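## Task

Form the word "TEN" from three of the four blocks: all three lie entirely on the mat, side by side in one straight tight line, letters on the top faces upright and reading left to right when viewed from the robot base. The leftover block must end up off the mat. The arrangement must hold without the robot supporting it, and the gripper must be opened and withdrawn at the end.

## Robot and tools

Robot: one Kinova Gen3 arm with seven revolute joints (joint_1 waist, joint_2 shoulder, joint_3 upper arm roll, joint_4 elbow, joint_5 forearm roll, joint_6 wrist pitch, joint_7 wrist roll) carrying a Robotiq 2F-85 two-finger parallel gripper. There is only this single arm.

Scene frame: origin on the table surface right under the arm base, +z upward, +y to the left when facing along +x. The base itself may sit slightly tilted. "Seen from the robot's base" means looking outward from the base over the mat.

Cameras: cam_low is fixed (roughly at x 0.29, y 1.39, z 0.50 m, looking back toward the work area); cam_wrist rides on the wrist. Both give 504x504 images; calibration is given in the prompt and may be off by a few degrees or millimetres.

Tool execute_actions. Argument actions is a list holding zero or one item. An empty list changes nothing and just reports the state. An item with rows is a motion: rows is a list of 1 to 15 rows, steps is 1 to 15 (15 if omitted); each control step lasts 1/30 s, uses the next row, and the final row repeats to fill the remaining steps. An item with only steps (up to 300) is a wait, counted from the previous result, so thinking time eats into it. Optional pictures (true/false) controls whether images come back.

Each row has exactly 10 numbers for the one arm, in this order: seven absolute joint target angles in radians (joint_1 to joint_7, the same convention as the Joint positions line), then gripper position, gripper force_limit, gripper speed, each of these three in [-1, 1]. Joint ranges in rad: waist -6.283..6.283, shoulder -2.250..2.250, upper arm roll -6.283..6.283, elbow -2.580..2.580, forearm roll -6.283..6.283, wrist pitch -2.100..2.100, wrist roll -6.283..6.283. A call is rejected (nothing sent) if some target exceeds an end by over 0.013 rad and lies beyond that joint's last reported angle. True ends may differ by 0.013 rad; targets past them are clipped, and a "joint sent to its limit" note may appear, possibly referring to an earlier action.

Motion limits: each step the sent target stays within 0.304 rad of the measured angle for joints 1-4 and 0.266 rad for joints 5-7, and all targets are pulled back if they would move the gripper more than 70 mm from where it is measured. Joints share speed/acceleration limits and finish together; a reversal stops them together. Big moves may not be complete when the result returns; the arm keeps heading to the last row sent until it barely moves or a step is HELD.

Gripper: position +1 is fully open (85 mm), pads touch near -0.8, -1 closes until blocked. force_limit sets pad force (about 20 N at -1, 128 N at 0, 235 N at +1 on a 40 mm object); speed sets closing rate (about 20, 85, 150 mm/s at -1, 0, +1), faster closing adds a few newtons. New force or speed only applies after position changes by at least 0.01; to soften a grip, reopen first. Closing pushes fingertips about 13 mm farther from the wrist, so keep that clearance above the table or mat.

Result lines: Joint positions (rad), Joint velocities (rad/s), joint torques (offset and noisy), object_status (0 moving, 1 blocked while opening, 2 blocked while closing, i.e. gripping, 3 reached target or fully shut), position_measured in counts (3 open, ~78 = 60 mm, ~130 = 40 mm, ~180 = 20 mm, ~230 closed). To grip, command -1 and confirm status 2. "joint command not followed" means the clearance check changed targets; HELD marks steps where the row was not sent. TORQUE FAULT means a joint hit its load limit (48 N m for joints 1-4, 30.2 N m for 5-7, held weight included) and the arm halts for 10 s. MOTOR HOT warns from 60 °C; at 75 °C an OVER-TEMPERATURE FAULT lets the arm sag.

Tool zoom_image: camera is "cam_low" or "cam_wrist", region is [x0, y0, x1, y1] in pixels of that camera's latest image, origin top-left, at most 504 by 504.

Tool read_manual: optional section, only "licences"; returns licence texts, no motion.

Tool finished_scene: scene is the integer number of the current scene; ends it irreversibly, grades it and starts the next one with its task.

Cautions: never knock or set anything off the table; avoid dropping blocks, slamming, hard impacts or heavy pressing, which cause faults or penalties. Loose objects may occasionally be nudged and held ones tugged, so recheck positions. Release blocks and lift clear before finishing; smooth, economical motion is preferred.

Each tool is called after "Call:" by a JSON object that holds its "op" and its "data".

## Session

Call:
{"op": "execute_actions", "data": {"actions": []}}

Call:
{"op": "zoom_image", "data": {"camera": "cam_low", "region": [354, 220, 504, 370]}}

Scene clock: 0.00 s of 7600.00 s.
position_measured=3 object_status=3
Joint positions: [ 1.384  2.162 -0.065  0.235  2.245 -1.319  2.17 ]
Joint velocities: [ 0.    -0.001  0.     0.001 -0.    -0.     0.001]
Joint torques (N m, as the joint torque sensors report them, + toward a larger angle): no reading

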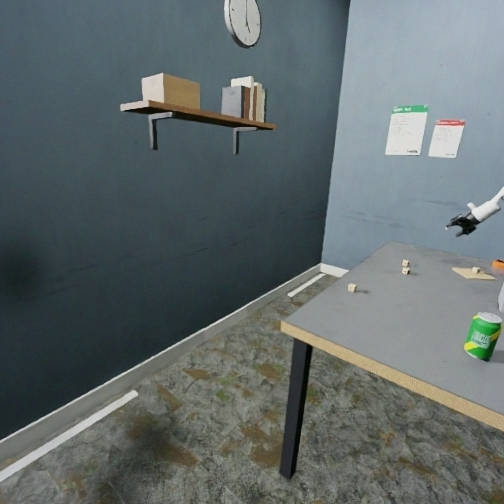

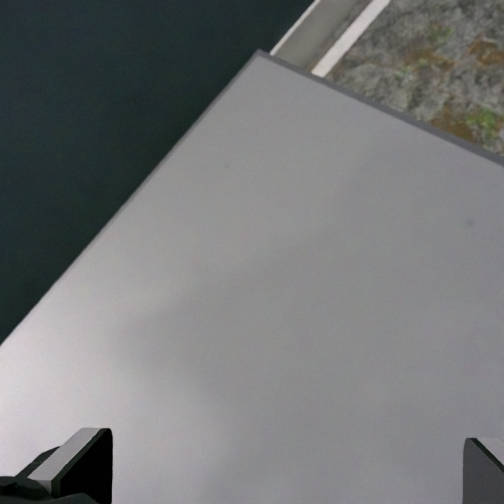

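Region (354, 220, 504, 370) of cam_low's 504x504 image, scaled by 3.360, with more detail than that image has.

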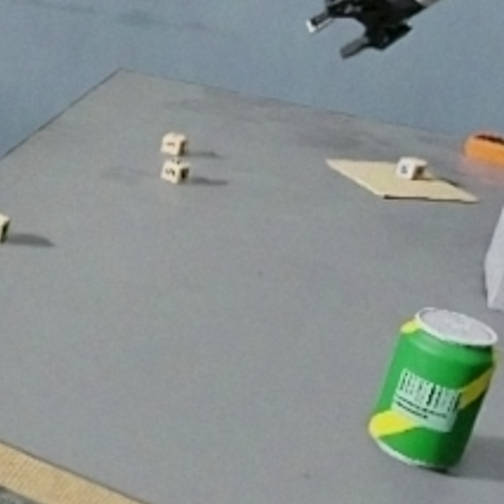

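Call:
{"op": "execute_actions", "data": {"actions": [{"rows":[[1.384,1.9,-0.065,0.235,2.4,-1.319,2.0,0.4,-0.6,0],[1.384,1.9,-0.065,0.235,2.4,-1.319,2.0,0.4,-0.6,0],[1.384,1.9,-0.065,0.235,2.4,-1.319,2.0,0.4,-0.6,0],[1.384,1.9,-0.065,0.235,2.4,-1.319,2.0,0.4,-0.6,0],[1.384,1.9,-0.065,0.235,2.4,-1.319,2.0,0.4,-0.6,0],[1.384,1.9,-0.065,0.235,2.4,-1.319,2.0,0.4,-0.6,0],[1.384,1.9,-0.065,0.235,2.4,-1.319,2.0,0.4,-0.6,0],[1.384,1.9,-0.065,0.235,2.4,-1.319,2.0,0.4,-0.6,0],[1.384,1.9,-0.065,0.235,2.4,-1.319,2.0,0.4,-0.6,0],[1.384,1.9,-0.065,0.235,2.4,-1.319,2.0,0.4,-0.6,0],[1.349,1.295,-0.279,1.426,3.1416,-1.14,1.571,0.4,-0.6,0]]}], "pictures": false}}

Call:
{"op": "execute_actions", "data": {"actions": [{"steps":60}]}}

Scene clock: 8.90 s of 7600.00 s.
position_measured=77 object_status=0
Joint positions: [ 1.378  1.855 -0.096  0.285  2.447 -1.291  1.954]
Joint velocities: [-0.075 -0.91  -0.47   0.691  0.793  0.398 -0.78 ]
Joint torques (N m, as the joint torque sensors report them, + toward a larger angle): [  4.98 -23.98  -1.13  -9.69  -1.24   0.67   0.28]
Steps of this call (steps 1 to 90: nothing new was sent; then 5.40 s passed at rest; steps 91 to 105: all 15 steps of this action). Readings (joint positions | what the end effector reports):
91: [1.384 2.160 -0.065 0.236 2.246 -1.319 2.170] | position_measured=3 object_status=0
92: [1.384 2.155 -0.065 0.237 2.249 -1.319 2.167] | position_measured=4 object_status=0
94: [1.384 2.128 -0.064 0.239 2.266 -1.319 2.149] | position_measured=15 object_status=0
98: [1.384 2.037 -0.065 0.237 2.318 -1.319 2.090] | position_measured=44 object_status=0
105: the state above

Scene clock: 10.90 s of 7600.00 s.
position_measured=78 object_status=3
Joint positions: [ 1.349  1.295 -0.279  1.426  3.142 -1.14   1.571]
Joint velocities: [ 0.001 -0.001  0.     0.001  0.002 -0.    -0.001]
Joint torques (N m, as the joint torque sensors report them, + toward a larger angle): [  6.31 -17.49   1.41  -9.32   0.77  -0.25   0.16]
Steps of this call (steps 1 to 60: the robot went on to your last target). Readings (joint positions | what the end effector reports):
1: [1.375 1.824 -0.114 0.311 2.474 -1.276 1.928] | position_measured=78 object_status=0
2: [1.372 1.791 -0.134 0.343 2.502 -1.259 1.900] | position_measured=78 object_status=0
4: [1.366 1.724 -0.172 0.412 2.560 -1.229 1.841] | position_measured=78 object_status=0
8: [1.358 1.582 -0.222 0.553 2.684 -1.188 1.725] | position_measured=78 object_status=3
60: the state above
The arm was judged still, so your last target was given up. Only a new action makes it travel on or press farther. Fingers that are still opening or closing keep moving.

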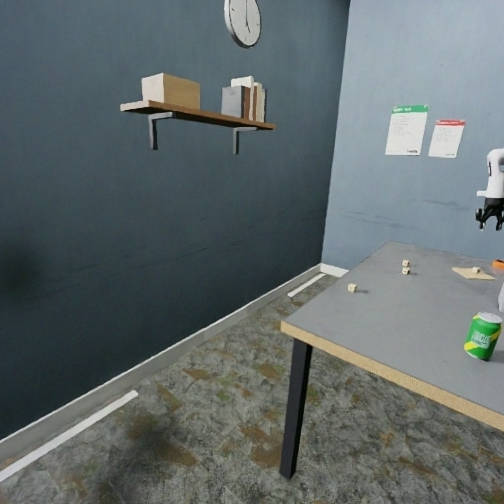

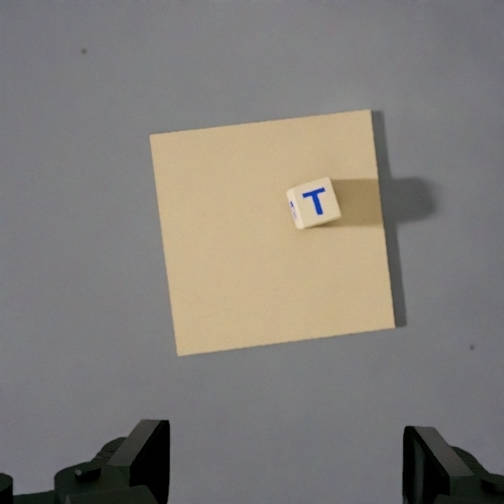

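Call:
{"op": "execute_actions", "data": {"actions": [{"rows":[[1.2593,1.7081,-0.2515,1.2695,3.1416,-0.8752,1.897,0.4,-0.6,0]]}], "pictures": false}}

Call:
{"op": "execute_actions", "data": {"actions": [{"steps":20}]}}

Scene clock: 20.23 s of 7600.00 s.
position_measured=78 object_status=3
Joint positions: [ 1.275  1.625 -0.257  1.297  3.142 -0.923  1.834]
Joint velocities: [-0.148  0.764  0.048 -0.254  0.001  0.449  0.588]
Joint torques (N m, as the joint torque sensors report them, + toward a larger angle): [  6.92 -22.03   1.82  -8.38   0.5   -0.47   0.09]
Steps of this call (steps 1 to 90: nothing new was sent; then 5.83 s passed at rest; steps 91 to 105: all 15 steps of this action). Readings (joint positions | what the end effector reports):
91: [1.349 1.296 -0.279 1.425 3.142 -1.139 1.572] | position_measured=78 object_status=3
92: [1.347 1.303 -0.278 1.422 3.142 -1.135 1.576] | position_measured=78 object_status=3
94: [1.338 1.332 -0.276 1.408 3.142 -1.112 1.599] | position_measured=78 object_status=3
98: [1.312 1.437 -0.268 1.362 3.141 -1.034 1.688] | position_measured=78 object_status=3
105: the state above

Scene clock: 20.90 s of 7600.00 s.
position_measured=78 object_status=3
Joint positions: [ 1.259  1.708 -0.251  1.27   3.142 -0.875  1.897]
Joint velocities: [-0.001  0.001  0.     0.002 -0.002 -0.    -0.   ]
Joint torques (N m, as the joint torque sensors report them, + toward a larger angle): [  7.02 -21.64   1.47  -7.71   0.61  -0.14   0.34]
Steps of this call (steps 1 to 20: the robot went on to your last target). Readings (joint positions | what the end effector reports):
1: [1.271 1.649 -0.255 1.289 3.142 -0.909 1.852] | position_measured=78 object_status=3
2: [1.267 1.669 -0.254 1.283 3.142 -0.897 1.868] | position_measured=78 object_status=3
4: [1.262 1.695 -0.252 1.274 3.142 -0.881 1.890] | position_measured=78 object_status=3
8: [1.260 1.705 -0.251 1.270 3.142 -0.875 1.897] | position_measured=78 object_status=3
20: the state above

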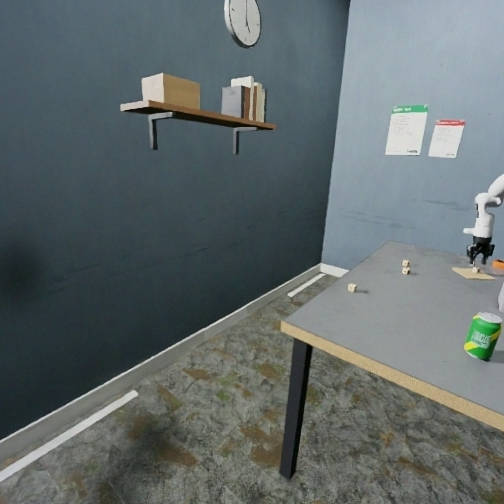

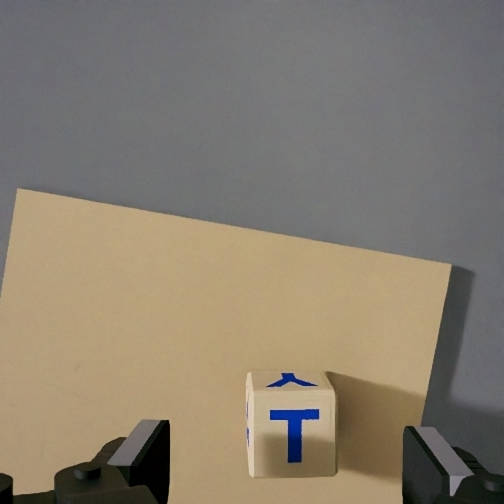

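Call:
{"op": "execute_actions", "data": {"actions": [{"rows":[[1.2481,1.7614,-0.2518,1.2723,3.1416,-0.818,1.9,0.4,-0.6,0],[1.2481,1.7614,-0.2518,1.2723,3.1416,-0.818,1.9,0.4,-0.6,0],[1.2481,1.7614,-0.2518,1.2723,3.1416,-0.818,1.9,0.4,-0.6,0],[1.2481,1.7614,-0.2518,1.2723,3.1416,-0.818,1.9,0.4,-0.6,0],[1.2481,1.7614,-0.2518,1.2723,3.1416,-0.818,1.9,0.4,-0.6,0],[1.2481,1.7614,-0.2518,1.2723,3.1416,-0.818,1.9,0.4,-0.6,0],[1.2481,1.7614,-0.2518,1.2723,3.1416,-0.818,1.9,0.4,-0.6,0],[1.2481,1.7614,-0.2518,1.2723,3.1416,-0.818,1.9,-1,-0.6,-0.3]]}], "pictures": false}}

Call:
{"op": "execute_actions", "data": {"actions": [{"steps":18}], "pictures": false}}

Call:
{"op": "execute_actions", "data": {"actions": [{"rows":[[1.254,1.735,-0.2518,1.271,3.1416,-0.846,1.9,-1,-0.6,-0.3],[1.254,1.735,-0.2518,1.271,3.1416,-0.846,1.9,-1,-0.6,-0.3],[1.254,1.735,-0.2518,1.271,3.1416,-0.846,1.9,-1,-0.6,-0.3],[1.254,1.735,-0.2518,1.271,3.1416,-0.846,1.9,-1,-0.6,-0.3],[1.184,1.6745,-0.3145,1.3646,3.1416,-0.7924,1.625,-1,-0.6,-0.3]]}], "pictures": false}}

Call:
{"op": "execute_actions", "data": {"actions": [{"rows":[[1.184,1.6745,-0.3145,1.3646,3.1416,-0.7924,1.625,-1,-0.6,-0.3],[1.184,1.6745,-0.3145,1.3646,3.1416,-0.7924,1.625,-1,-0.6,-0.3],[1.182,1.681,-0.3145,1.3646,3.1416,-0.785,1.625,-1,-0.6,-0.3],[1.182,1.681,-0.3145,1.3646,3.1416,-0.785,1.625,-1,-0.6,-0.3],[1.18,1.687,-0.3145,1.3646,3.1416,-0.778,1.625,-1,-0.6,-0.3],[1.18,1.687,-0.3145,1.3646,3.1416,-0.778,1.625,-1,-0.6,-0.3],[1.1778,1.6937,-0.3145,1.3646,3.1416,-0.7714,1.625,-1,-0.6,-0.3]]}]}}

Scene clock: 34.87 s of 7600.00 s.
position_measured=109 object_status=0
Joint positions: [ 1.248  1.761 -0.252  1.272  3.142 -0.818  1.9  ]
Joint velocities: [-0.002  0.003  0.    -0.001  0.    -0.     0.   ]
Joint torques (N m, as the joint torque sensors report them, + toward a larger angle): [  6.68 -21.31   1.54  -7.42   0.66  -0.26   0.03]
Steps of this call (steps 1 to 15: the robot went on to your last target; steps 16 to 90: nothing new was sent; then 10.47 s passed at rest; steps 91 to 105: all 15 steps of this action). Readings (joint positions | what the end effector reports):
91: [1.259 1.709 -0.252 1.269 3.142 -0.874 1.897] | position_measured=78 object_status=3
92: [1.258 1.715 -0.252 1.269 3.142 -0.869 1.897] | position_measured=78 object_status=3
94: [1.252 1.741 -0.252 1.269 3.142 -0.842 1.899] | position_measured=78 object_status=3
98: [1.249 1.760 -0.252 1.273 3.142 -0.819 1.900] | position_measured=78 object_status=0
105: the state above

Scene clock: 35.47 s of 7600.00 s.
position_measured=169 object_status=2
Joint positions: [ 1.248  1.761 -0.252  1.272  3.142 -0.818  1.9  ]
Joint velocities: [ 0.     0.001  0.     0.     0.002 -0.     0.002]
Joint torques (N m, as the joint torque sensors report them, + toward a larger angle): [  6.92 -21.47   1.67  -7.23   0.75   0.04   0.14]
Steps of this call (steps 1 to 15: the robot went on to your last target; steps 16 to 18: nothing new was sent). Readings (joint positions | what the end effector reports):
1: [1.248 1.761 -0.252 1.272 3.142 -0.818 1.900] | position_measured=115 object_status=0
2: [1.248 1.761 -0.252 1.272 3.142 -0.818 1.900] | position_measured=121 object_status=0
4: [1.248 1.761 -0.252 1.272 3.142 -0.818 1.900] | position_measured=132 object_status=0
8: [1.248 1.761 -0.252 1.272 3.142 -0.818 1.900] | position_measured=155 object_status=0
18: the state above
The arm was judged still, so your last target was given up. Only a new action makes it travel on or press farther. Fingers that are still opening or closing keep moving.

Scene clock: 35.97 s of 7600.00 s.
position_measured=169 object_status=2
Joint positions: [ 1.186  1.677 -0.317  1.363  3.141 -0.793  1.628]
Joint velocities: [-0.02  -0.008 -0.025  0.036  0.     0.02  -0.099]
Joint torques (N m, as the joint torque sensors report them, + toward a larger angle): [ 11.16 -20.22   3.77  -7.65   1.05  -0.12   0.17]
Steps of this call (steps 1 to 15: all 15 steps of this action). Readings (joint positions | what the end effector reports):
1: [1.249 1.759 -0.252 1.272 3.142 -0.819 1.900] | position_measured=169 object_status=2
2: [1.250 1.754 -0.252 1.273 3.142 -0.825 1.900] | position_measured=169 object_status=2
4: [1.253 1.739 -0.252 1.272 3.142 -0.840 1.900] | position_measured=169 object_status=2
8: [1.236 1.714 -0.263 1.293 3.143 -0.831 1.838] | position_measured=169 object_status=2
15: the state above

Scene clock: 36.47 s of 7600.00 s.
position_measured=169 object_status=2
Joint positions: [ 1.178  1.693 -0.315  1.365  3.142 -0.771  1.625]
Joint velocities: [-0.002  0.003  0.    -0.001  0.001  0.    -0.001]
Joint torques (N m, as the joint torque sensors report them, + toward a larger angle): [  8.28 -20.57   1.42  -6.55   0.64  -0.34   0.16]
Steps of this call (steps 1 to 15: all 15 steps of this action). Readings (joint positions | what the end effector reports):
1: [1.186 1.677 -0.317 1.364 3.141 -0.793 1.626] | position_measured=169 object_status=2
2: [1.185 1.676 -0.316 1.364 3.141 -0.793 1.625] | position_measured=169 object_status=2
4: [1.184 1.679 -0.315 1.364 3.142 -0.789 1.625] | position_measured=169 object_status=2
8: [1.179 1.690 -0.314 1.364 3.142 -0.776 1.625] | position_measured=169 object_status=2
15: the state above

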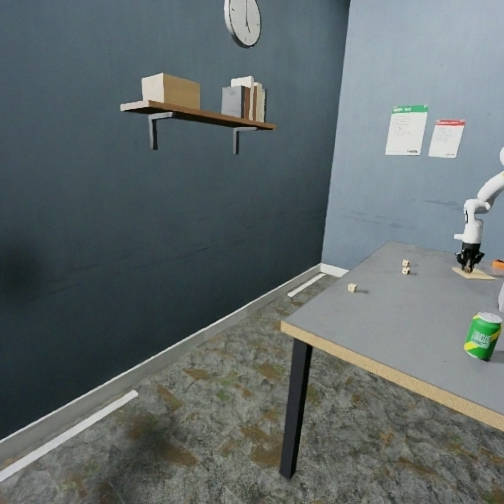

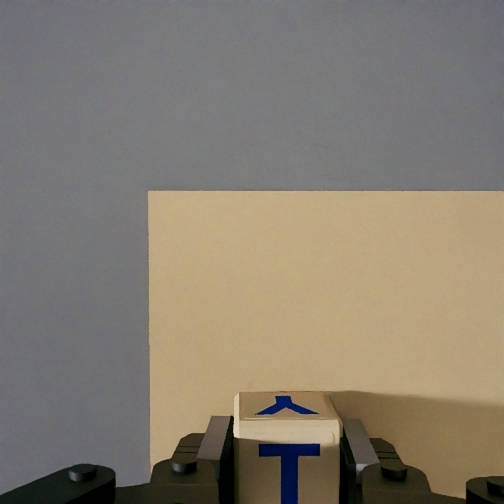

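Call:
{"op": "execute_actions", "data": {"actions": [{"rows":[[1.177,1.696,-0.3145,1.3646,3.1416,-0.769,1.625,-1,-0.6,-0.3],[1.177,1.696,-0.3145,1.3646,3.1416,-0.769,1.625,-1,-0.6,-0.3],[1.177,1.696,-0.3145,1.3646,3.1416,-0.769,1.625,-1,-0.6,-0.3],[1.177,1.696,-0.3145,1.3646,3.1416,-0.769,1.625,-1,-0.6,-0.3],[1.177,1.696,-0.3145,1.3646,3.1416,-0.769,1.625,-1,-0.6,-0.3],[1.177,1.696,-0.3145,1.3646,3.1416,-0.769,1.625,0.4,-0.6,0]],"steps":13}], "pictures": false}}

Call:
{"op": "execute_actions", "data": {"actions": [{"rows":[[1.2,1.62,-0.3145,1.36,3.1416,-0.85,1.625,0.4,-0.6,0],[1.2,1.62,-0.3145,1.36,3.1416,-0.85,1.625,0.4,-0.6,0],[1.2,1.62,-0.3145,1.36,3.1416,-0.85,1.625,0.4,-0.6,0],[1.2,1.62,-0.3145,1.36,3.1416,-0.85,1.625,0.4,-0.6,0],[1.2,1.62,-0.3145,1.36,3.1416,-0.85,1.625,0.4,-0.6,0],[1.2,1.62,-0.3145,1.36,3.1416,-0.85,1.625,0.4,-0.6,0],[0.9546,1.3423,-0.592,1.03,3.1416,-1.327,2.22,0.4,-0.6,0]]}], "pictures": false}}

Call:
{"op": "execute_actions", "data": {"actions": [{"steps":40}]}}

Scene clock: 48.40 s of 7600.00 s.
position_measured=129 object_status=0
Joint positions: [ 1.177  1.696 -0.314  1.365  3.142 -0.769  1.625]
Joint velocities: [-0.     0.001 -0.     0.001 -0.001  0.     0.   ]
Joint torques (N m, as the joint torque sensors report them, + toward a larger angle): [  7.96 -20.5    1.75  -6.78   0.53  -0.21   0.12]
Steps of this call (steps 1 to 15: the robot went on to your last target; steps 16 to 150: nothing new was sent; then 6.50 s passed at rest; steps 151 to 163: all 13 steps of this action). Readings (joint positions | what the end effector reports):
151: [1.178 1.694 -0.314 1.365 3.142 -0.771 1.625] | position_measured=169 object_status=2
152: [1.177 1.695 -0.314 1.364 3.142 -0.770 1.625] | position_measured=169 object_status=2
154: [1.177 1.696 -0.315 1.365 3.142 -0.769 1.625] | position_measured=169 object_status=2
158: [1.177 1.696 -0.315 1.365 3.142 -0.769 1.625] | position_measured=163 object_status=0
163: the state above

Scene clock: 48.90 s of 7600.00 s.
position_measured=78 object_status=0
Joint positions: [ 1.11   1.519 -0.41   1.244  3.142 -0.96   1.732]
Joint velocities: [-0.36  -0.41  -0.418 -0.503 -0.001 -0.552  0.553]
Joint torques (N m, as the joint torque sensors report them, + toward a larger angle): [ 10.23 -19.92   1.21  -8.18   0.39  -0.33   0.11]
Steps of this call (steps 1 to 15: all 15 steps of this action). Readings (joint positions | what the end effector reports):
1: [1.177 1.695 -0.315 1.365 3.142 -0.770 1.625] | position_measured=121 object_status=0
2: [1.179 1.690 -0.315 1.365 3.142 -0.775 1.625] | position_measured=114 object_status=0
4: [1.187 1.663 -0.315 1.365 3.142 -0.802 1.625] | position_measured=98 object_status=0
8: [1.194 1.613 -0.316 1.355 3.142 -0.856 1.629] | position_measured=80 object_status=0
15: the state above

Scene clock: 50.23 s of 7600.00 s.
position_measured=78 object_status=3
Joint positions: [ 0.955  1.342 -0.592  1.03   3.142 -1.327  2.22 ]
Joint velocities: [ 0.001 -0.001  0.     0.002  0.001  0.     0.   ]
Joint torques (N m, as the joint torque sensors report them, + toward a larger angle): [ 13.8  -17.99   1.07  -9.24   0.48  -0.28   0.18]
Steps of this call (steps 1 to 40: the robot went on to your last target). Readings (joint positions | what the end effector reports):
1: [1.098 1.505 -0.424 1.227 3.142 -0.980 1.751] | position_measured=78 object_status=0
2: [1.086 1.491 -0.438 1.210 3.142 -1.000 1.772] | position_measured=78 object_status=3
4: [1.062 1.464 -0.466 1.177 3.142 -1.047 1.819] | position_measured=78 object_status=3
8: [1.014 1.410 -0.523 1.111 3.142 -1.166 1.946] | position_measured=78 object_status=3
40: the state above

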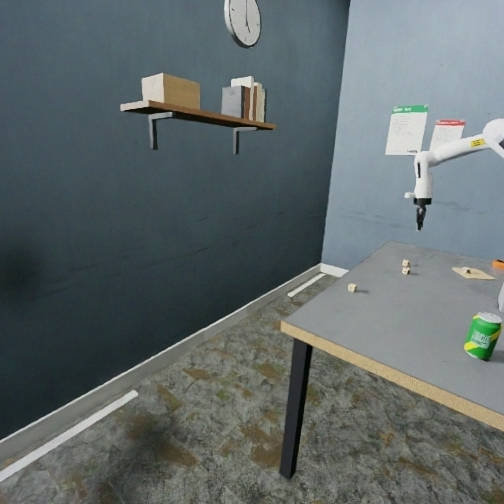

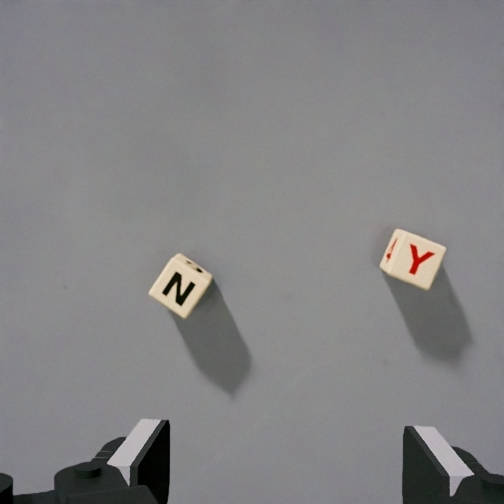

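Call:
{"op": "execute_actions", "data": {"actions": [{"rows":[[0.7847,1.4314,-0.6333,1.2727,3.1416,-0.9154,3.118,0.4,-0.6,0]]}], "pictures": false}}

Call:
{"op": "execute_actions", "data": {"actions": [{"steps":22}]}}

Scene clock: 54.93 s of 7600.00 s.
position_measured=78 object_status=3
Joint positions: [ 0.804  1.422 -0.629  1.246  3.141 -0.974  2.65 ]
Joint velocities: [-0.136  0.072 -0.031  0.198  0.     0.436  1.214]
Joint torques (N m, as the joint torque sensors report them, + toward a larger angle): [ 16.23 -18.57   2.03  -8.31   0.67  -0.35   0.2 ]
Steps of this call (steps 1 to 15: the robot went on to your last target; steps 16 to 90: nothing new was sent; then 1.20 s passed at rest; steps 91 to 105: all 15 steps of this action). Readings (joint positions | what the end effector reports):
91: [0.954 1.343 -0.592 1.031 3.142 -1.326 2.221] | position_measured=78 object_status=3
92: [0.950 1.344 -0.592 1.035 3.142 -1.320 2.226] | position_measured=78 object_status=3
94: [0.930 1.354 -0.595 1.061 3.142 -1.291 2.256] | position_measured=78 object_status=3
98: [0.871 1.385 -0.611 1.147 3.142 -1.177 2.369] | position_measured=78 object_status=3
105: the state above

Scene clock: 55.67 s of 7600.00 s.
position_measured=78 object_status=3
Joint positions: [ 0.785  1.431 -0.633  1.273  3.142 -0.915  3.118]
Joint velocities: [-0.     0.001 -0.    -0.002  0.001  0.     0.   ]
Joint torques (N m, as the joint torque sensors report them, + toward a larger angle): [ 15.45 -17.59   1.18  -7.77   0.6   -0.57   0.31]
Steps of this call (steps 1 to 22: the robot went on to your last target). Readings (joint positions | what the end effector reports):
1: [0.800 1.424 -0.630 1.252 3.141 -0.961 2.690] | position_measured=78 object_status=3
2: [0.797 1.425 -0.631 1.257 3.141 -0.951 2.731] | position_measured=78 object_status=3
4: [0.792 1.428 -0.632 1.263 3.142 -0.937 2.812] | position_measured=78 object_status=3
8: [0.787 1.430 -0.633 1.269 3.142 -0.923 2.975] | position_measured=78 object_status=3
22: the state above

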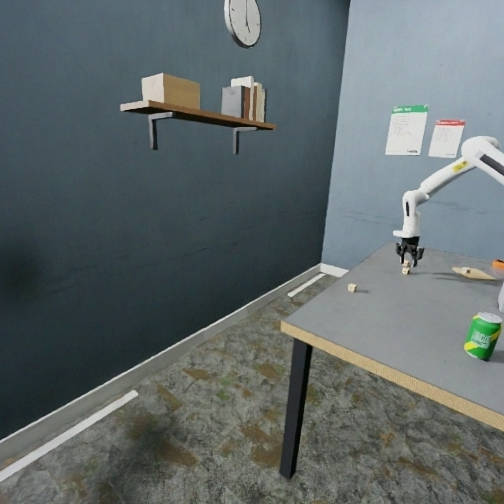

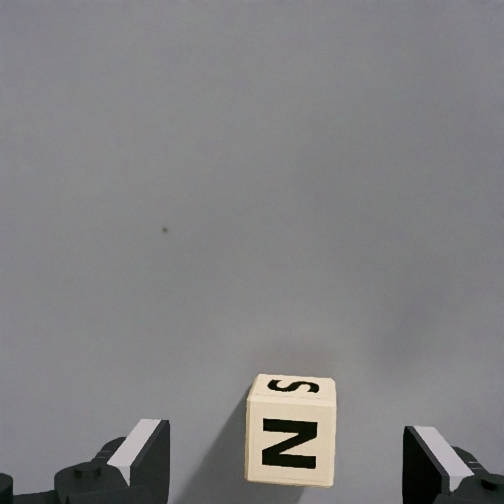

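Call:
{"op": "execute_actions", "data": {"actions": [{"rows":[[0.7568,1.4693,-0.63,1.2814,3.1416,-0.8597,3.09,0.4,-0.6,0],[0.7568,1.4693,-0.63,1.2814,3.1416,-0.8597,3.09,0.4,-0.6,0],[0.7568,1.4693,-0.63,1.2814,3.1416,-0.8597,3.09,0.4,-0.6,0],[0.7568,1.4693,-0.63,1.2814,3.1416,-0.8597,3.09,0.4,-0.6,0],[0.7568,1.4693,-0.63,1.2814,3.1416,-0.8597,3.09,0.4,-0.6,0],[0.7568,1.4693,-0.63,1.2814,3.1416,-0.8597,3.09,0.4,-0.6,0],[0.7568,1.4693,-0.63,1.2814,3.1416,-0.8597,3.09,0.4,-0.6,0],[0.7568,1.4693,-0.63,1.2814,3.1416,-0.8597,3.09,-1,-0.6,-0.3]]}], "pictures": false}}

Call:
{"op": "execute_actions", "data": {"actions": [{"steps":18}], "pictures": false}}

Call:
{"op": "execute_actions", "data": {"actions": [{"rows":[[0.83,1.375,-0.64,1.255,3.1416,-1.0,3.09,-1,-0.6,-0.3]],"steps":9}], "pictures": false}}

Call:
{"op": "execute_actions", "data": {"actions": [{"rows":[[1.29,1.6,-0.25,1.315,3.1416,-0.94,3.3,-1,-0.6,-0.3]]}], "pictures": false}}

Call:
{"op": "execute_actions", "data": {"actions": [{"steps":22}], "pictures": false}}

Call:
{"op": "execute_actions", "data": {"actions": [{"rows":[[1.2647,1.7086,-0.2473,1.335,3.1416,-0.8105,3.3,-1,-0.6,-0.3]]}]}}

Scene clock: 65.50 s of 7600.00 s.
position_measured=109 object_status=0
Joint positions: [ 0.757  1.469 -0.63   1.281  3.142 -0.86   3.09 ]
Joint velocities: [-0.002  0.002  0.     0.    -0.001 -0.    -0.   ]
Joint torques (N m, as the joint torque sensors report them, + toward a larger angle): [ 14.86 -18.09   0.95  -7.36   0.48  -0.4   -0.14]
Steps of this call (steps 1 to 15: the robot went on to your last target; steps 16 to 90: nothing new was sent; then 6.33 s passed at rest; steps 91 to 105: all 15 steps of this action). Readings (joint positions | what the end effector reports):
91: [0.784 1.433 -0.633 1.273 3.142 -0.914 3.117] | position_measured=78 object_status=3
92: [0.779 1.438 -0.633 1.273 3.142 -0.906 3.114] | position_measured=78 object_status=3
94: [0.764 1.459 -0.631 1.278 3.142 -0.877 3.099] | position_measured=78 object_status=3
98: [0.758 1.468 -0.630 1.282 3.142 -0.860 3.090] | position_measured=78 object_status=0
105: the state above

Scene clock: 66.10 s of 7600.00 s.
position_measured=170 object_status=2
Joint positions: [ 0.757  1.469 -0.63   1.281  3.142 -0.86   3.09 ]
Joint velocities: [ 0.001  0.001 -0.    -0.     0.002 -0.     0.002]
Joint torques (N m, as the joint torque sensors report them, + toward a larger angle): [ 14.58 -17.05   1.09  -7.01   0.74  -0.63  -0.03]
Steps of this call (steps 1 to 15: the robot went on to your last target; steps 16 to 18: nothing new was sent). Readings (joint positions | what the end effector reports):
1: [0.757 1.469 -0.630 1.281 3.142 -0.860 3.090] | position_measured=115 object_status=0
2: [0.757 1.469 -0.630 1.281 3.142 -0.860 3.090] | position_measured=121 object_status=0
4: [0.757 1.469 -0.630 1.281 3.142 -0.860 3.090] | position_measured=132 object_status=0
8: [0.757 1.469 -0.630 1.281 3.142 -0.860 3.090] | position_measured=155 object_status=0
18: the state above
The arm was judged still, so your last target was given up. Only a new action makes it travel on or press farther. Fingers that are still opening or closing keep moving.

Scene clock: 66.40 s of 7600.00 s.
position_measured=170 object_status=2
Joint positions: [ 0.827  1.378 -0.64   1.253  3.142 -0.998  3.09 ]
Joint velocities: [ 0.017 -0.026 -0.006 -0.007 -0.002 -0.06   0.001]
Joint torques (N m, as the joint torque sensors report them, + toward a larger angle): [ 11.61 -12.48   0.88  -5.75   0.43  -0.49   0.09]
Steps of this call (steps 1 to 9: all 9 steps of this action). Readings (joint positions | what the end effector reports):
1: [0.758 1.468 -0.630 1.281 3.142 -0.861 3.090] | position_measured=170 object_status=2
2: [0.763 1.462 -0.631 1.281 3.142 -0.869 3.090] | position_measured=170 object_status=2
4: [0.785 1.434 -0.634 1.275 3.142 -0.909 3.090] | position_measured=170 object_status=2
8: [0.826 1.380 -0.639 1.254 3.142 -0.993 3.090] | position_measured=170 object_status=2
9: the state above

Scene clock: 66.90 s of 7600.00 s.
position_measured=170 object_status=2
Joint positions: [ 1.066  1.506 -0.429  1.289  3.141 -0.964  3.211]
Joint velocities: [ 0.597  0.245  0.472  0.063 -0.001  0.065  0.236]
Joint torques (N m, as the joint torque sensors report them, + toward a larger angle): [ 11.01 -18.65   1.56  -7.98   0.74  -0.5    0.35]
Steps of this call (steps 1 to 15: all 15 steps of this action). Readings (joint positions | what the end effector reports):
1: [0.829 1.379 -0.640 1.254 3.141 -0.998 3.091] | position_measured=170 object_status=2
2: [0.835 1.383 -0.638 1.256 3.140 -0.997 3.094] | position_measured=170 object_status=2
4: [0.864 1.403 -0.616 1.261 3.139 -0.991 3.112] | position_measured=170 object_status=2
8: [0.934 1.447 -0.543 1.273 3.141 -0.980 3.154] | position_measured=170 object_status=2
15: the state above

Scene clock: 67.63 s of 7600.00 s.
position_measured=170 object_status=2
Joint positions: [ 1.29   1.6   -0.25   1.315  3.142 -0.94   3.3  ]
Joint velocities: [ 0.005  0.001  0.     0.    -0.002 -0.     0.002]
Joint torques (N m, as the joint torque sensors report them, + toward a larger angle): [  7.13 -20.81   1.44  -8.14   0.52  -0.02  -0.03]
Steps of this call (steps 1 to 22: the robot went on to your last target). Readings (joint positions | what the end effector reports):
1: [1.086 1.514 -0.413 1.291 3.141 -0.962 3.219] | position_measured=170 object_status=2
2: [1.106 1.523 -0.397 1.293 3.141 -0.959 3.227] | position_measured=170 object_status=2
4: [1.146 1.539 -0.365 1.297 3.141 -0.955 3.243] | position_measured=170 object_status=2
8: [1.227 1.573 -0.300 1.307 3.142 -0.946 3.275] | position_measured=170 object_status=2
22: the state above

Scene clock: 68.13 s of 7600.00 s.
position_measured=170 object_status=2
Joint positions: [ 1.265  1.708 -0.247  1.335  3.142 -0.81   3.3  ]
Joint velocities: [-0.002  0.009  0.    -0.002 -0.     0.     0.001]
Joint torques (N m, as the joint torque sensors report them, + toward a larger angle): [  6.68 -20.73   1.41  -7.57   0.32  -0.3    0.16]
Steps of this call (steps 1 to 15: all 15 steps of this action). Readings (joint positions | what the end effector reports):
1: [1.289 1.601 -0.250 1.315 3.142 -0.939 3.300] | position_measured=170 object_status=2
2: [1.287 1.607 -0.250 1.315 3.142 -0.933 3.300] | position_measured=170 object_status=2
4: [1.280 1.636 -0.249 1.319 3.141 -0.901 3.300] | position_measured=170 object_status=2
8: [1.267 1.701 -0.247 1.335 3.142 -0.820 3.300] | position_measured=170 object_status=2
15: the state above

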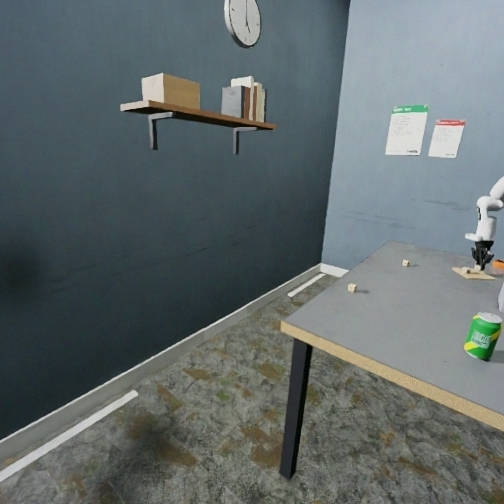

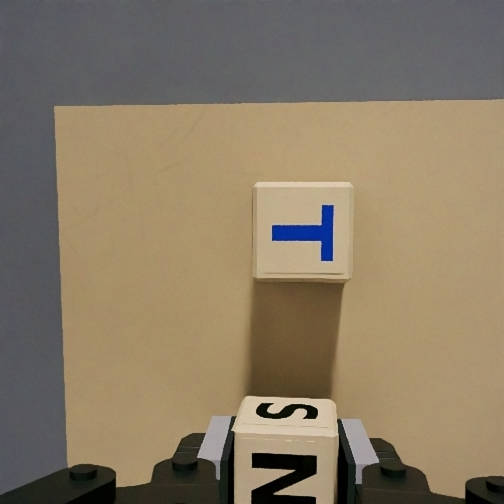

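Call:
{"op": "execute_actions", "data": {"actions": [{"rows":[[1.261,1.722,-0.248,1.325,3.1416,-0.807,3.3,-1,-0.6,-0.3],[1.261,1.722,-0.248,1.325,3.1416,-0.807,3.3,-1,-0.6,-0.3],[1.258,1.7345,-0.249,1.3172,3.1416,-0.8026,3.3,-1,-0.6,-0.3],[1.258,1.7345,-0.249,1.3172,3.1416,-0.8026,3.3,-1,-0.6,-0.3],[1.258,1.7345,-0.249,1.3172,3.1416,-0.8026,3.3,-1,-0.6,-0.3],[1.2565,1.741,-0.249,1.3172,3.1416,-0.7956,3.3,-1,-0.6,-0.3],[1.2565,1.741,-0.249,1.3172,3.1416,-0.7956,3.3,-1,-0.6,-0.3],[1.2565,1.741,-0.249,1.3172,3.1416,-0.7956,3.3,-1,-0.6,-0.3],[1.2549,1.7472,-0.249,1.3172,3.1416,-0.7886,3.3,-1,-0.6,-0.3]]}]}}

Scene clock: 72.60 s of 7600.00 s.
position_measured=170 object_status=2
Joint positions: [ 1.256  1.741 -0.248  1.316  3.142 -0.791  3.3  ]
Joint velocities: [ 0.     0.001  0.     0.    -0.001  0.001 -0.   ]
Joint torques (N m, as the joint torque sensors report them, + toward a larger angle): [  5.63 -16.63   1.03  -6.9    0.41   0.87   0.01]
Steps of this call (steps 1 to 15: the robot went on to your last target; steps 16 to 90: nothing new was sent; then 0.97 s passed at rest; steps 91 to 105: all 15 steps of this action). Readings (joint positions | what the end effector reports):
91: [1.264 1.710 -0.247 1.334 3.142 -0.810 3.300] | position_measured=170 object_status=2
92: [1.263 1.715 -0.247 1.330 3.142 -0.809 3.300] | position_measured=170 object_status=2
94: [1.260 1.726 -0.248 1.323 3.142 -0.806 3.300] | position_measured=170 object_status=2
98: [1.257 1.738 -0.249 1.318 3.142 -0.797 3.300] | position_measured=170 object_status=2
105: the state above

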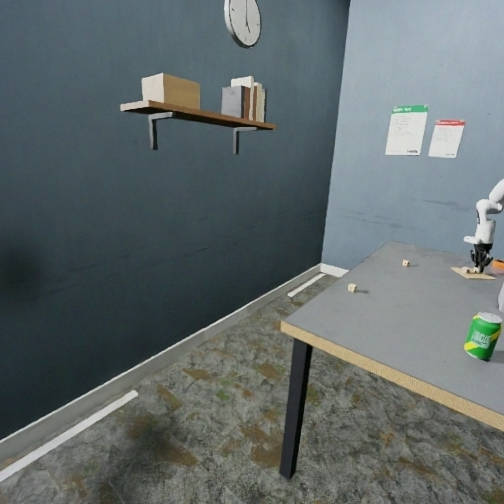

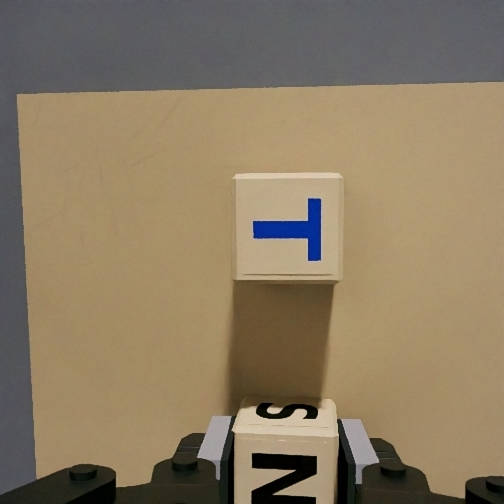

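Call:
{"op": "execute_actions", "data": {"actions": [{"rows":[[1.2565,1.741,-0.249,1.3172,3.1416,-0.791,3.3,0.4,-0.6,0],[1.2565,1.741,-0.249,1.3172,3.1416,-0.791,3.3,0.4,-0.6,0],[1.2565,1.741,-0.249,1.3172,3.1416,-0.791,3.3,0.4,-0.6,0],[1.2565,1.741,-0.249,1.3172,3.1416,-0.791,3.3,0.4,-0.6,0],[1.2565,1.741,-0.249,1.3172,3.1416,-0.791,3.3,0.4,-0.6,0],[1.2565,1.741,-0.249,1.3172,3.1416,-0.791,3.3,0.4,-0.6,0],[1.2565,1.741,-0.249,1.3172,3.1416,-0.791,3.3,0.4,-0.6,0],[1.29,1.6,-0.25,1.30,3.1416,-0.95,3.3,0.4,-0.6,0]]}], "pictures": false}}

Call:
{"op": "execute_actions", "data": {"actions": [{"rows":[[0.521,0.917,-1.0067,1.148,3.1416,-1.218,1.39,0.4,-0.6,0]]}], "pictures": false}}

Call:
{"op": "execute_actions", "data": {"actions": [{"steps":80}]}}

Scene clock: 81.37 s of 7600.00 s.
position_measured=82 object_status=0
Joint positions: [ 1.285  1.622 -0.25   1.302  3.142 -0.923  3.3  ]
Joint velocities: [ 0.091 -0.4   -0.004 -0.078 -0.001 -0.504  0.   ]
Joint torques (N m, as the joint torque sensors report them, + toward a larger angle): [  5.74 -15.09   1.67  -5.25   0.46  -0.36   0.2 ]
Steps of this call (steps 1 to 15: the robot went on to your last target; steps 16 to 90: nothing new was sent; then 5.27 s passed at rest; steps 91 to 105: all 15 steps of this action). Readings (joint positions | what the end effector reports):
91: [1.257 1.740 -0.249 1.317 3.142 -0.791 3.300] | position_measured=170 object_status=0
92: [1.257 1.739 -0.249 1.317 3.142 -0.791 3.300] | position_measured=169 object_status=0
94: [1.257 1.739 -0.249 1.317 3.142 -0.791 3.300] | position_measured=158 object_status=0
98: [1.257 1.739 -0.249 1.317 3.142 -0.792 3.300] | position_measured=129 object_status=0
105: the state above

Scene clock: 81.87 s of 7600.00 s.
position_measured=78 object_status=3
Joint positions: [ 1.084  1.396 -0.447  1.219  3.142 -1.086  3.123]
Joint velocities: [-0.469 -0.474 -0.47  -0.125 -0.001 -0.22  -0.412]
Joint torques (N m, as the joint torque sensors report them, + toward a larger angle): [ 11.   -18.38   1.51  -8.35   0.64  -0.37   0.02]
Steps of this call (steps 1 to 15: all 15 steps of this action). Readings (joint positions | what the end effector reports):
1: [1.286 1.610 -0.250 1.299 3.142 -0.938 3.300] | position_measured=80 object_status=0
2: [1.283 1.597 -0.252 1.297 3.143 -0.950 3.296] | position_measured=79 object_status=0
4: [1.260 1.570 -0.270 1.284 3.144 -0.974 3.277] | position_measured=78 object_status=0
8: [1.194 1.507 -0.336 1.255 3.142 -1.023 3.220] | position_measured=78 object_status=0
15: the state above

Scene clock: 84.53 s of 7600.00 s.
position_measured=78 object_status=3
Joint positions: [ 0.521  0.917 -1.007  1.148  3.142 -1.218  1.39 ]
Joint velocities: [-0.001 -0.001 -0.    -0.001 -0.     0.     0.001]
Joint torques (N m, as the joint torque sensors report them, + toward a larger angle): [ 15.97 -11.41   0.65  -8.92   0.27  -0.67   0.25]
Steps of this call (steps 1 to 80: the robot went on to your last target). Readings (joint positions | what the end effector reports):
1: [1.068 1.380 -0.462 1.215 3.142 -1.093 3.109] | position_measured=78 object_status=3
2: [1.052 1.364 -0.478 1.211 3.142 -1.100 3.095] | position_measured=78 object_status=3
4: [1.021 1.333 -0.509 1.204 3.142 -1.112 3.068] | position_measured=78 object_status=3
8: [0.960 1.270 -0.571 1.193 3.142 -1.133 3.013] | position_measured=78 object_status=3
80: the state above

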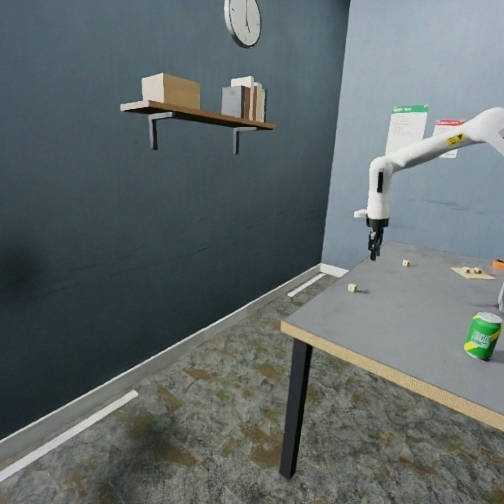

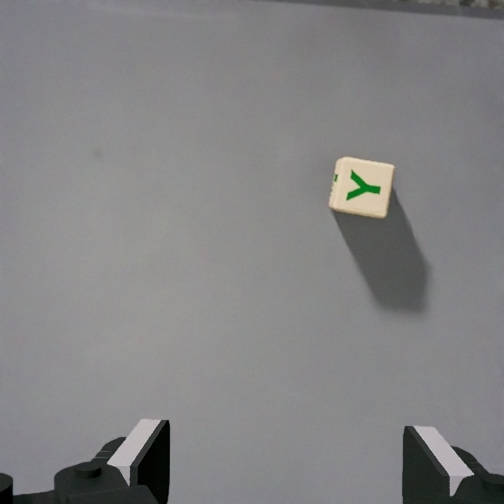

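Y too. The E is on a side face.

Call:
{"op": "zoom_image", "data": {"camera": "cam_low", "region": [337, 273, 367, 303]}}

Call:
{"op": "zoom_image", "data": {"camera": "cam_low", "region": [391, 248, 421, 278]}}

Region (337, 273, 367, 303) of cam_low's 504x504 image, scaled by 16.800, with more detail than that image has.

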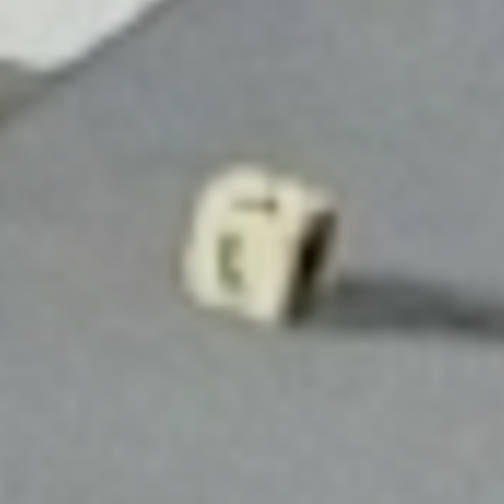

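Region (391, 248, 421, 278) of cam_low's 504x504 image, scaled by 16.800, with more detail than that image has.

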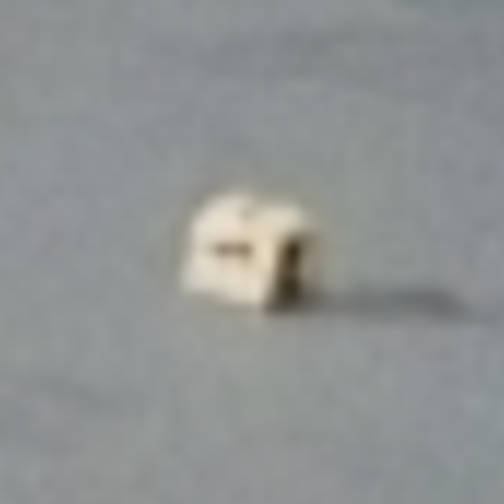

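Call:
{"op": "execute_actions", "data": {"actions": [{"rows":[[0.2716,1.1604,-0.8326,0.8668,3.1416,-1.1814,1.317,0.4,-0.6,0]]}], "pictures": false}}

Call:
{"op": "execute_actions", "data": {"actions": [{"steps":10}]}}

Call:
{"op": "execute_actions", "data": {"actions": [{"rows":[[0.2716,1.1604,-0.8326,0.8668,3.1416,-1.1814,2.888,0.4,-0.6,0]]}], "pictures": false}}

Call:
{"op": "execute_actions", "data": {"actions": [{"steps":32}]}}

Scene clock: 91.37 s of 7600.00 s.
position_measured=78 object_status=3
Joint positions: [ 0.281  1.153 -0.834  0.874  3.142 -1.181  1.318]
Joint velocities: [-0.109  0.118  0.105 -0.145  0.002  0.021 -0.043]
Joint torques (N m, as the joint torque sensors report them, + toward a larger angle): [ 20.51 -20.84  -0.05  -9.73   0.55  -0.85   0.2 ]
Steps of this call (steps 1 to 15: the robot went on to your last target; steps 16 to 90: nothing new was sent; then 3.33 s passed at rest; steps 91 to 105: all 15 steps of this action). Readings (joint positions | what the end effector reports):
91: [0.520 0.918 -1.006 1.147 3.142 -1.218 1.390] | position_measured=78 object_status=3
92: [0.513 0.924 -1.004 1.141 3.141 -1.218 1.388] | position_measured=78 object_status=3
94: [0.486 0.949 -0.988 1.113 3.141 -1.215 1.382] | position_measured=78 object_status=3
98: [0.394 1.039 -0.923 1.009 3.141 -1.200 1.355] | position_measured=78 object_status=3
105: the state above

Scene clock: 91.70 s of 7600.00 s.
position_measured=78 object_status=3
Joint positions: [ 0.272  1.16  -0.833  0.867  3.142 -1.181  1.317]
Joint velocities: [-0.006  0.002  0.001 -0.003 -0.001  0.001  0.001]
Joint torques (N m, as the joint torque sensors report them, + toward a larger angle): [ 17.94 -16.52   0.64  -8.22   0.51  -0.3    0.16]
Steps of this call (steps 1 to 10: the robot went on to your last target). Readings (joint positions | what the end effector reports):
1: [0.279 1.156 -0.832 0.872 3.142 -1.181 1.317] | position_measured=78 object_status=3
2: [0.278 1.157 -0.832 0.870 3.142 -1.181 1.317] | position_measured=78 object_status=3
4: [0.275 1.158 -0.832 0.868 3.142 -1.181 1.317] | position_measured=78 object_status=3
8: [0.273 1.160 -0.833 0.867 3.142 -1.181 1.317] | position_measured=78 object_status=3
10: the state above

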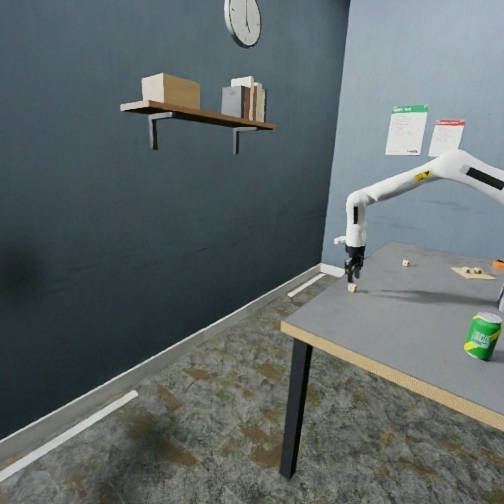

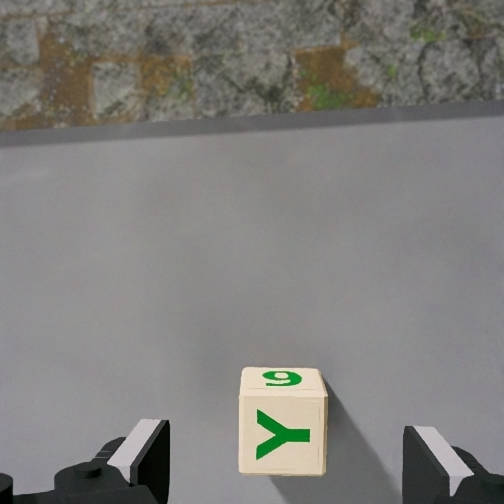

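Scene clock: 92.20 s of 7600.00 s.
position_measured=78 object_status=3
Joint positions: [ 0.272  1.16  -0.833  0.867  3.142 -1.181  1.823]
Joint velocities: [-0.001  0.     0.     0.    -0.001  0.     1.217]
Joint torques (N m, as the joint torque sensors report them, + toward a larger angle): [ 18.33 -16.41   0.39  -8.69   0.4   -0.58   0.07]
Steps of this call (steps 1 to 15: all 15 steps of this action). Readings (joint positions | what the end effector reports):
1: [0.272 1.160 -0.833 0.867 3.142 -1.181 1.319] | position_measured=78 object_status=3
2: [0.272 1.160 -0.833 0.867 3.142 -1.181 1.328] | position_measured=78 object_status=3
4: [0.272 1.160 -0.833 0.867 3.142 -1.181 1.379] | position_measured=78 object_status=3
8: [0.272 1.160 -0.833 0.867 3.142 -1.181 1.538] | position_measured=78 object_status=3
15: the state above

Scene clock: 93.27 s of 7600.00 s.
position_measured=78 object_status=3
Joint positions: [ 0.272  1.16  -0.833  0.867  3.142 -1.181  2.888]
Joint velocities: [ 0.    -0.     0.     0.001 -0.001  0.     0.003]
Joint torques (N m, as the joint torque sensors report them, + toward a larger angle): [ 18.35 -16.61   0.15  -8.39   0.46  -0.51   0.05]
Steps of this call (steps 1 to 32: the robot went on to your last target). Readings (joint positions | what the end effector reports):
1: [0.272 1.160 -0.833 0.867 3.142 -1.181 1.863] | position_measured=78 object_status=3
2: [0.272 1.160 -0.833 0.867 3.142 -1.181 1.904] | position_measured=78 object_status=3
4: [0.272 1.160 -0.833 0.867 3.142 -1.181 1.985] | position_measured=78 object_status=3
8: [0.272 1.160 -0.833 0.867 3.142 -1.181 2.148] | position_measured=78 object_status=3
32: the state above

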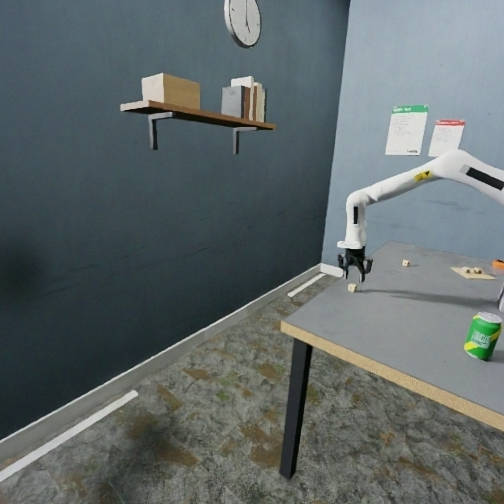

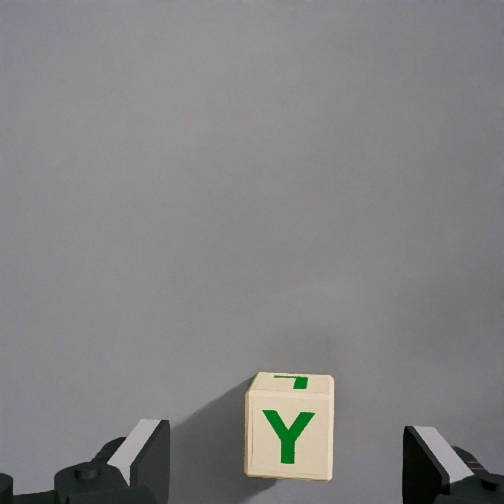

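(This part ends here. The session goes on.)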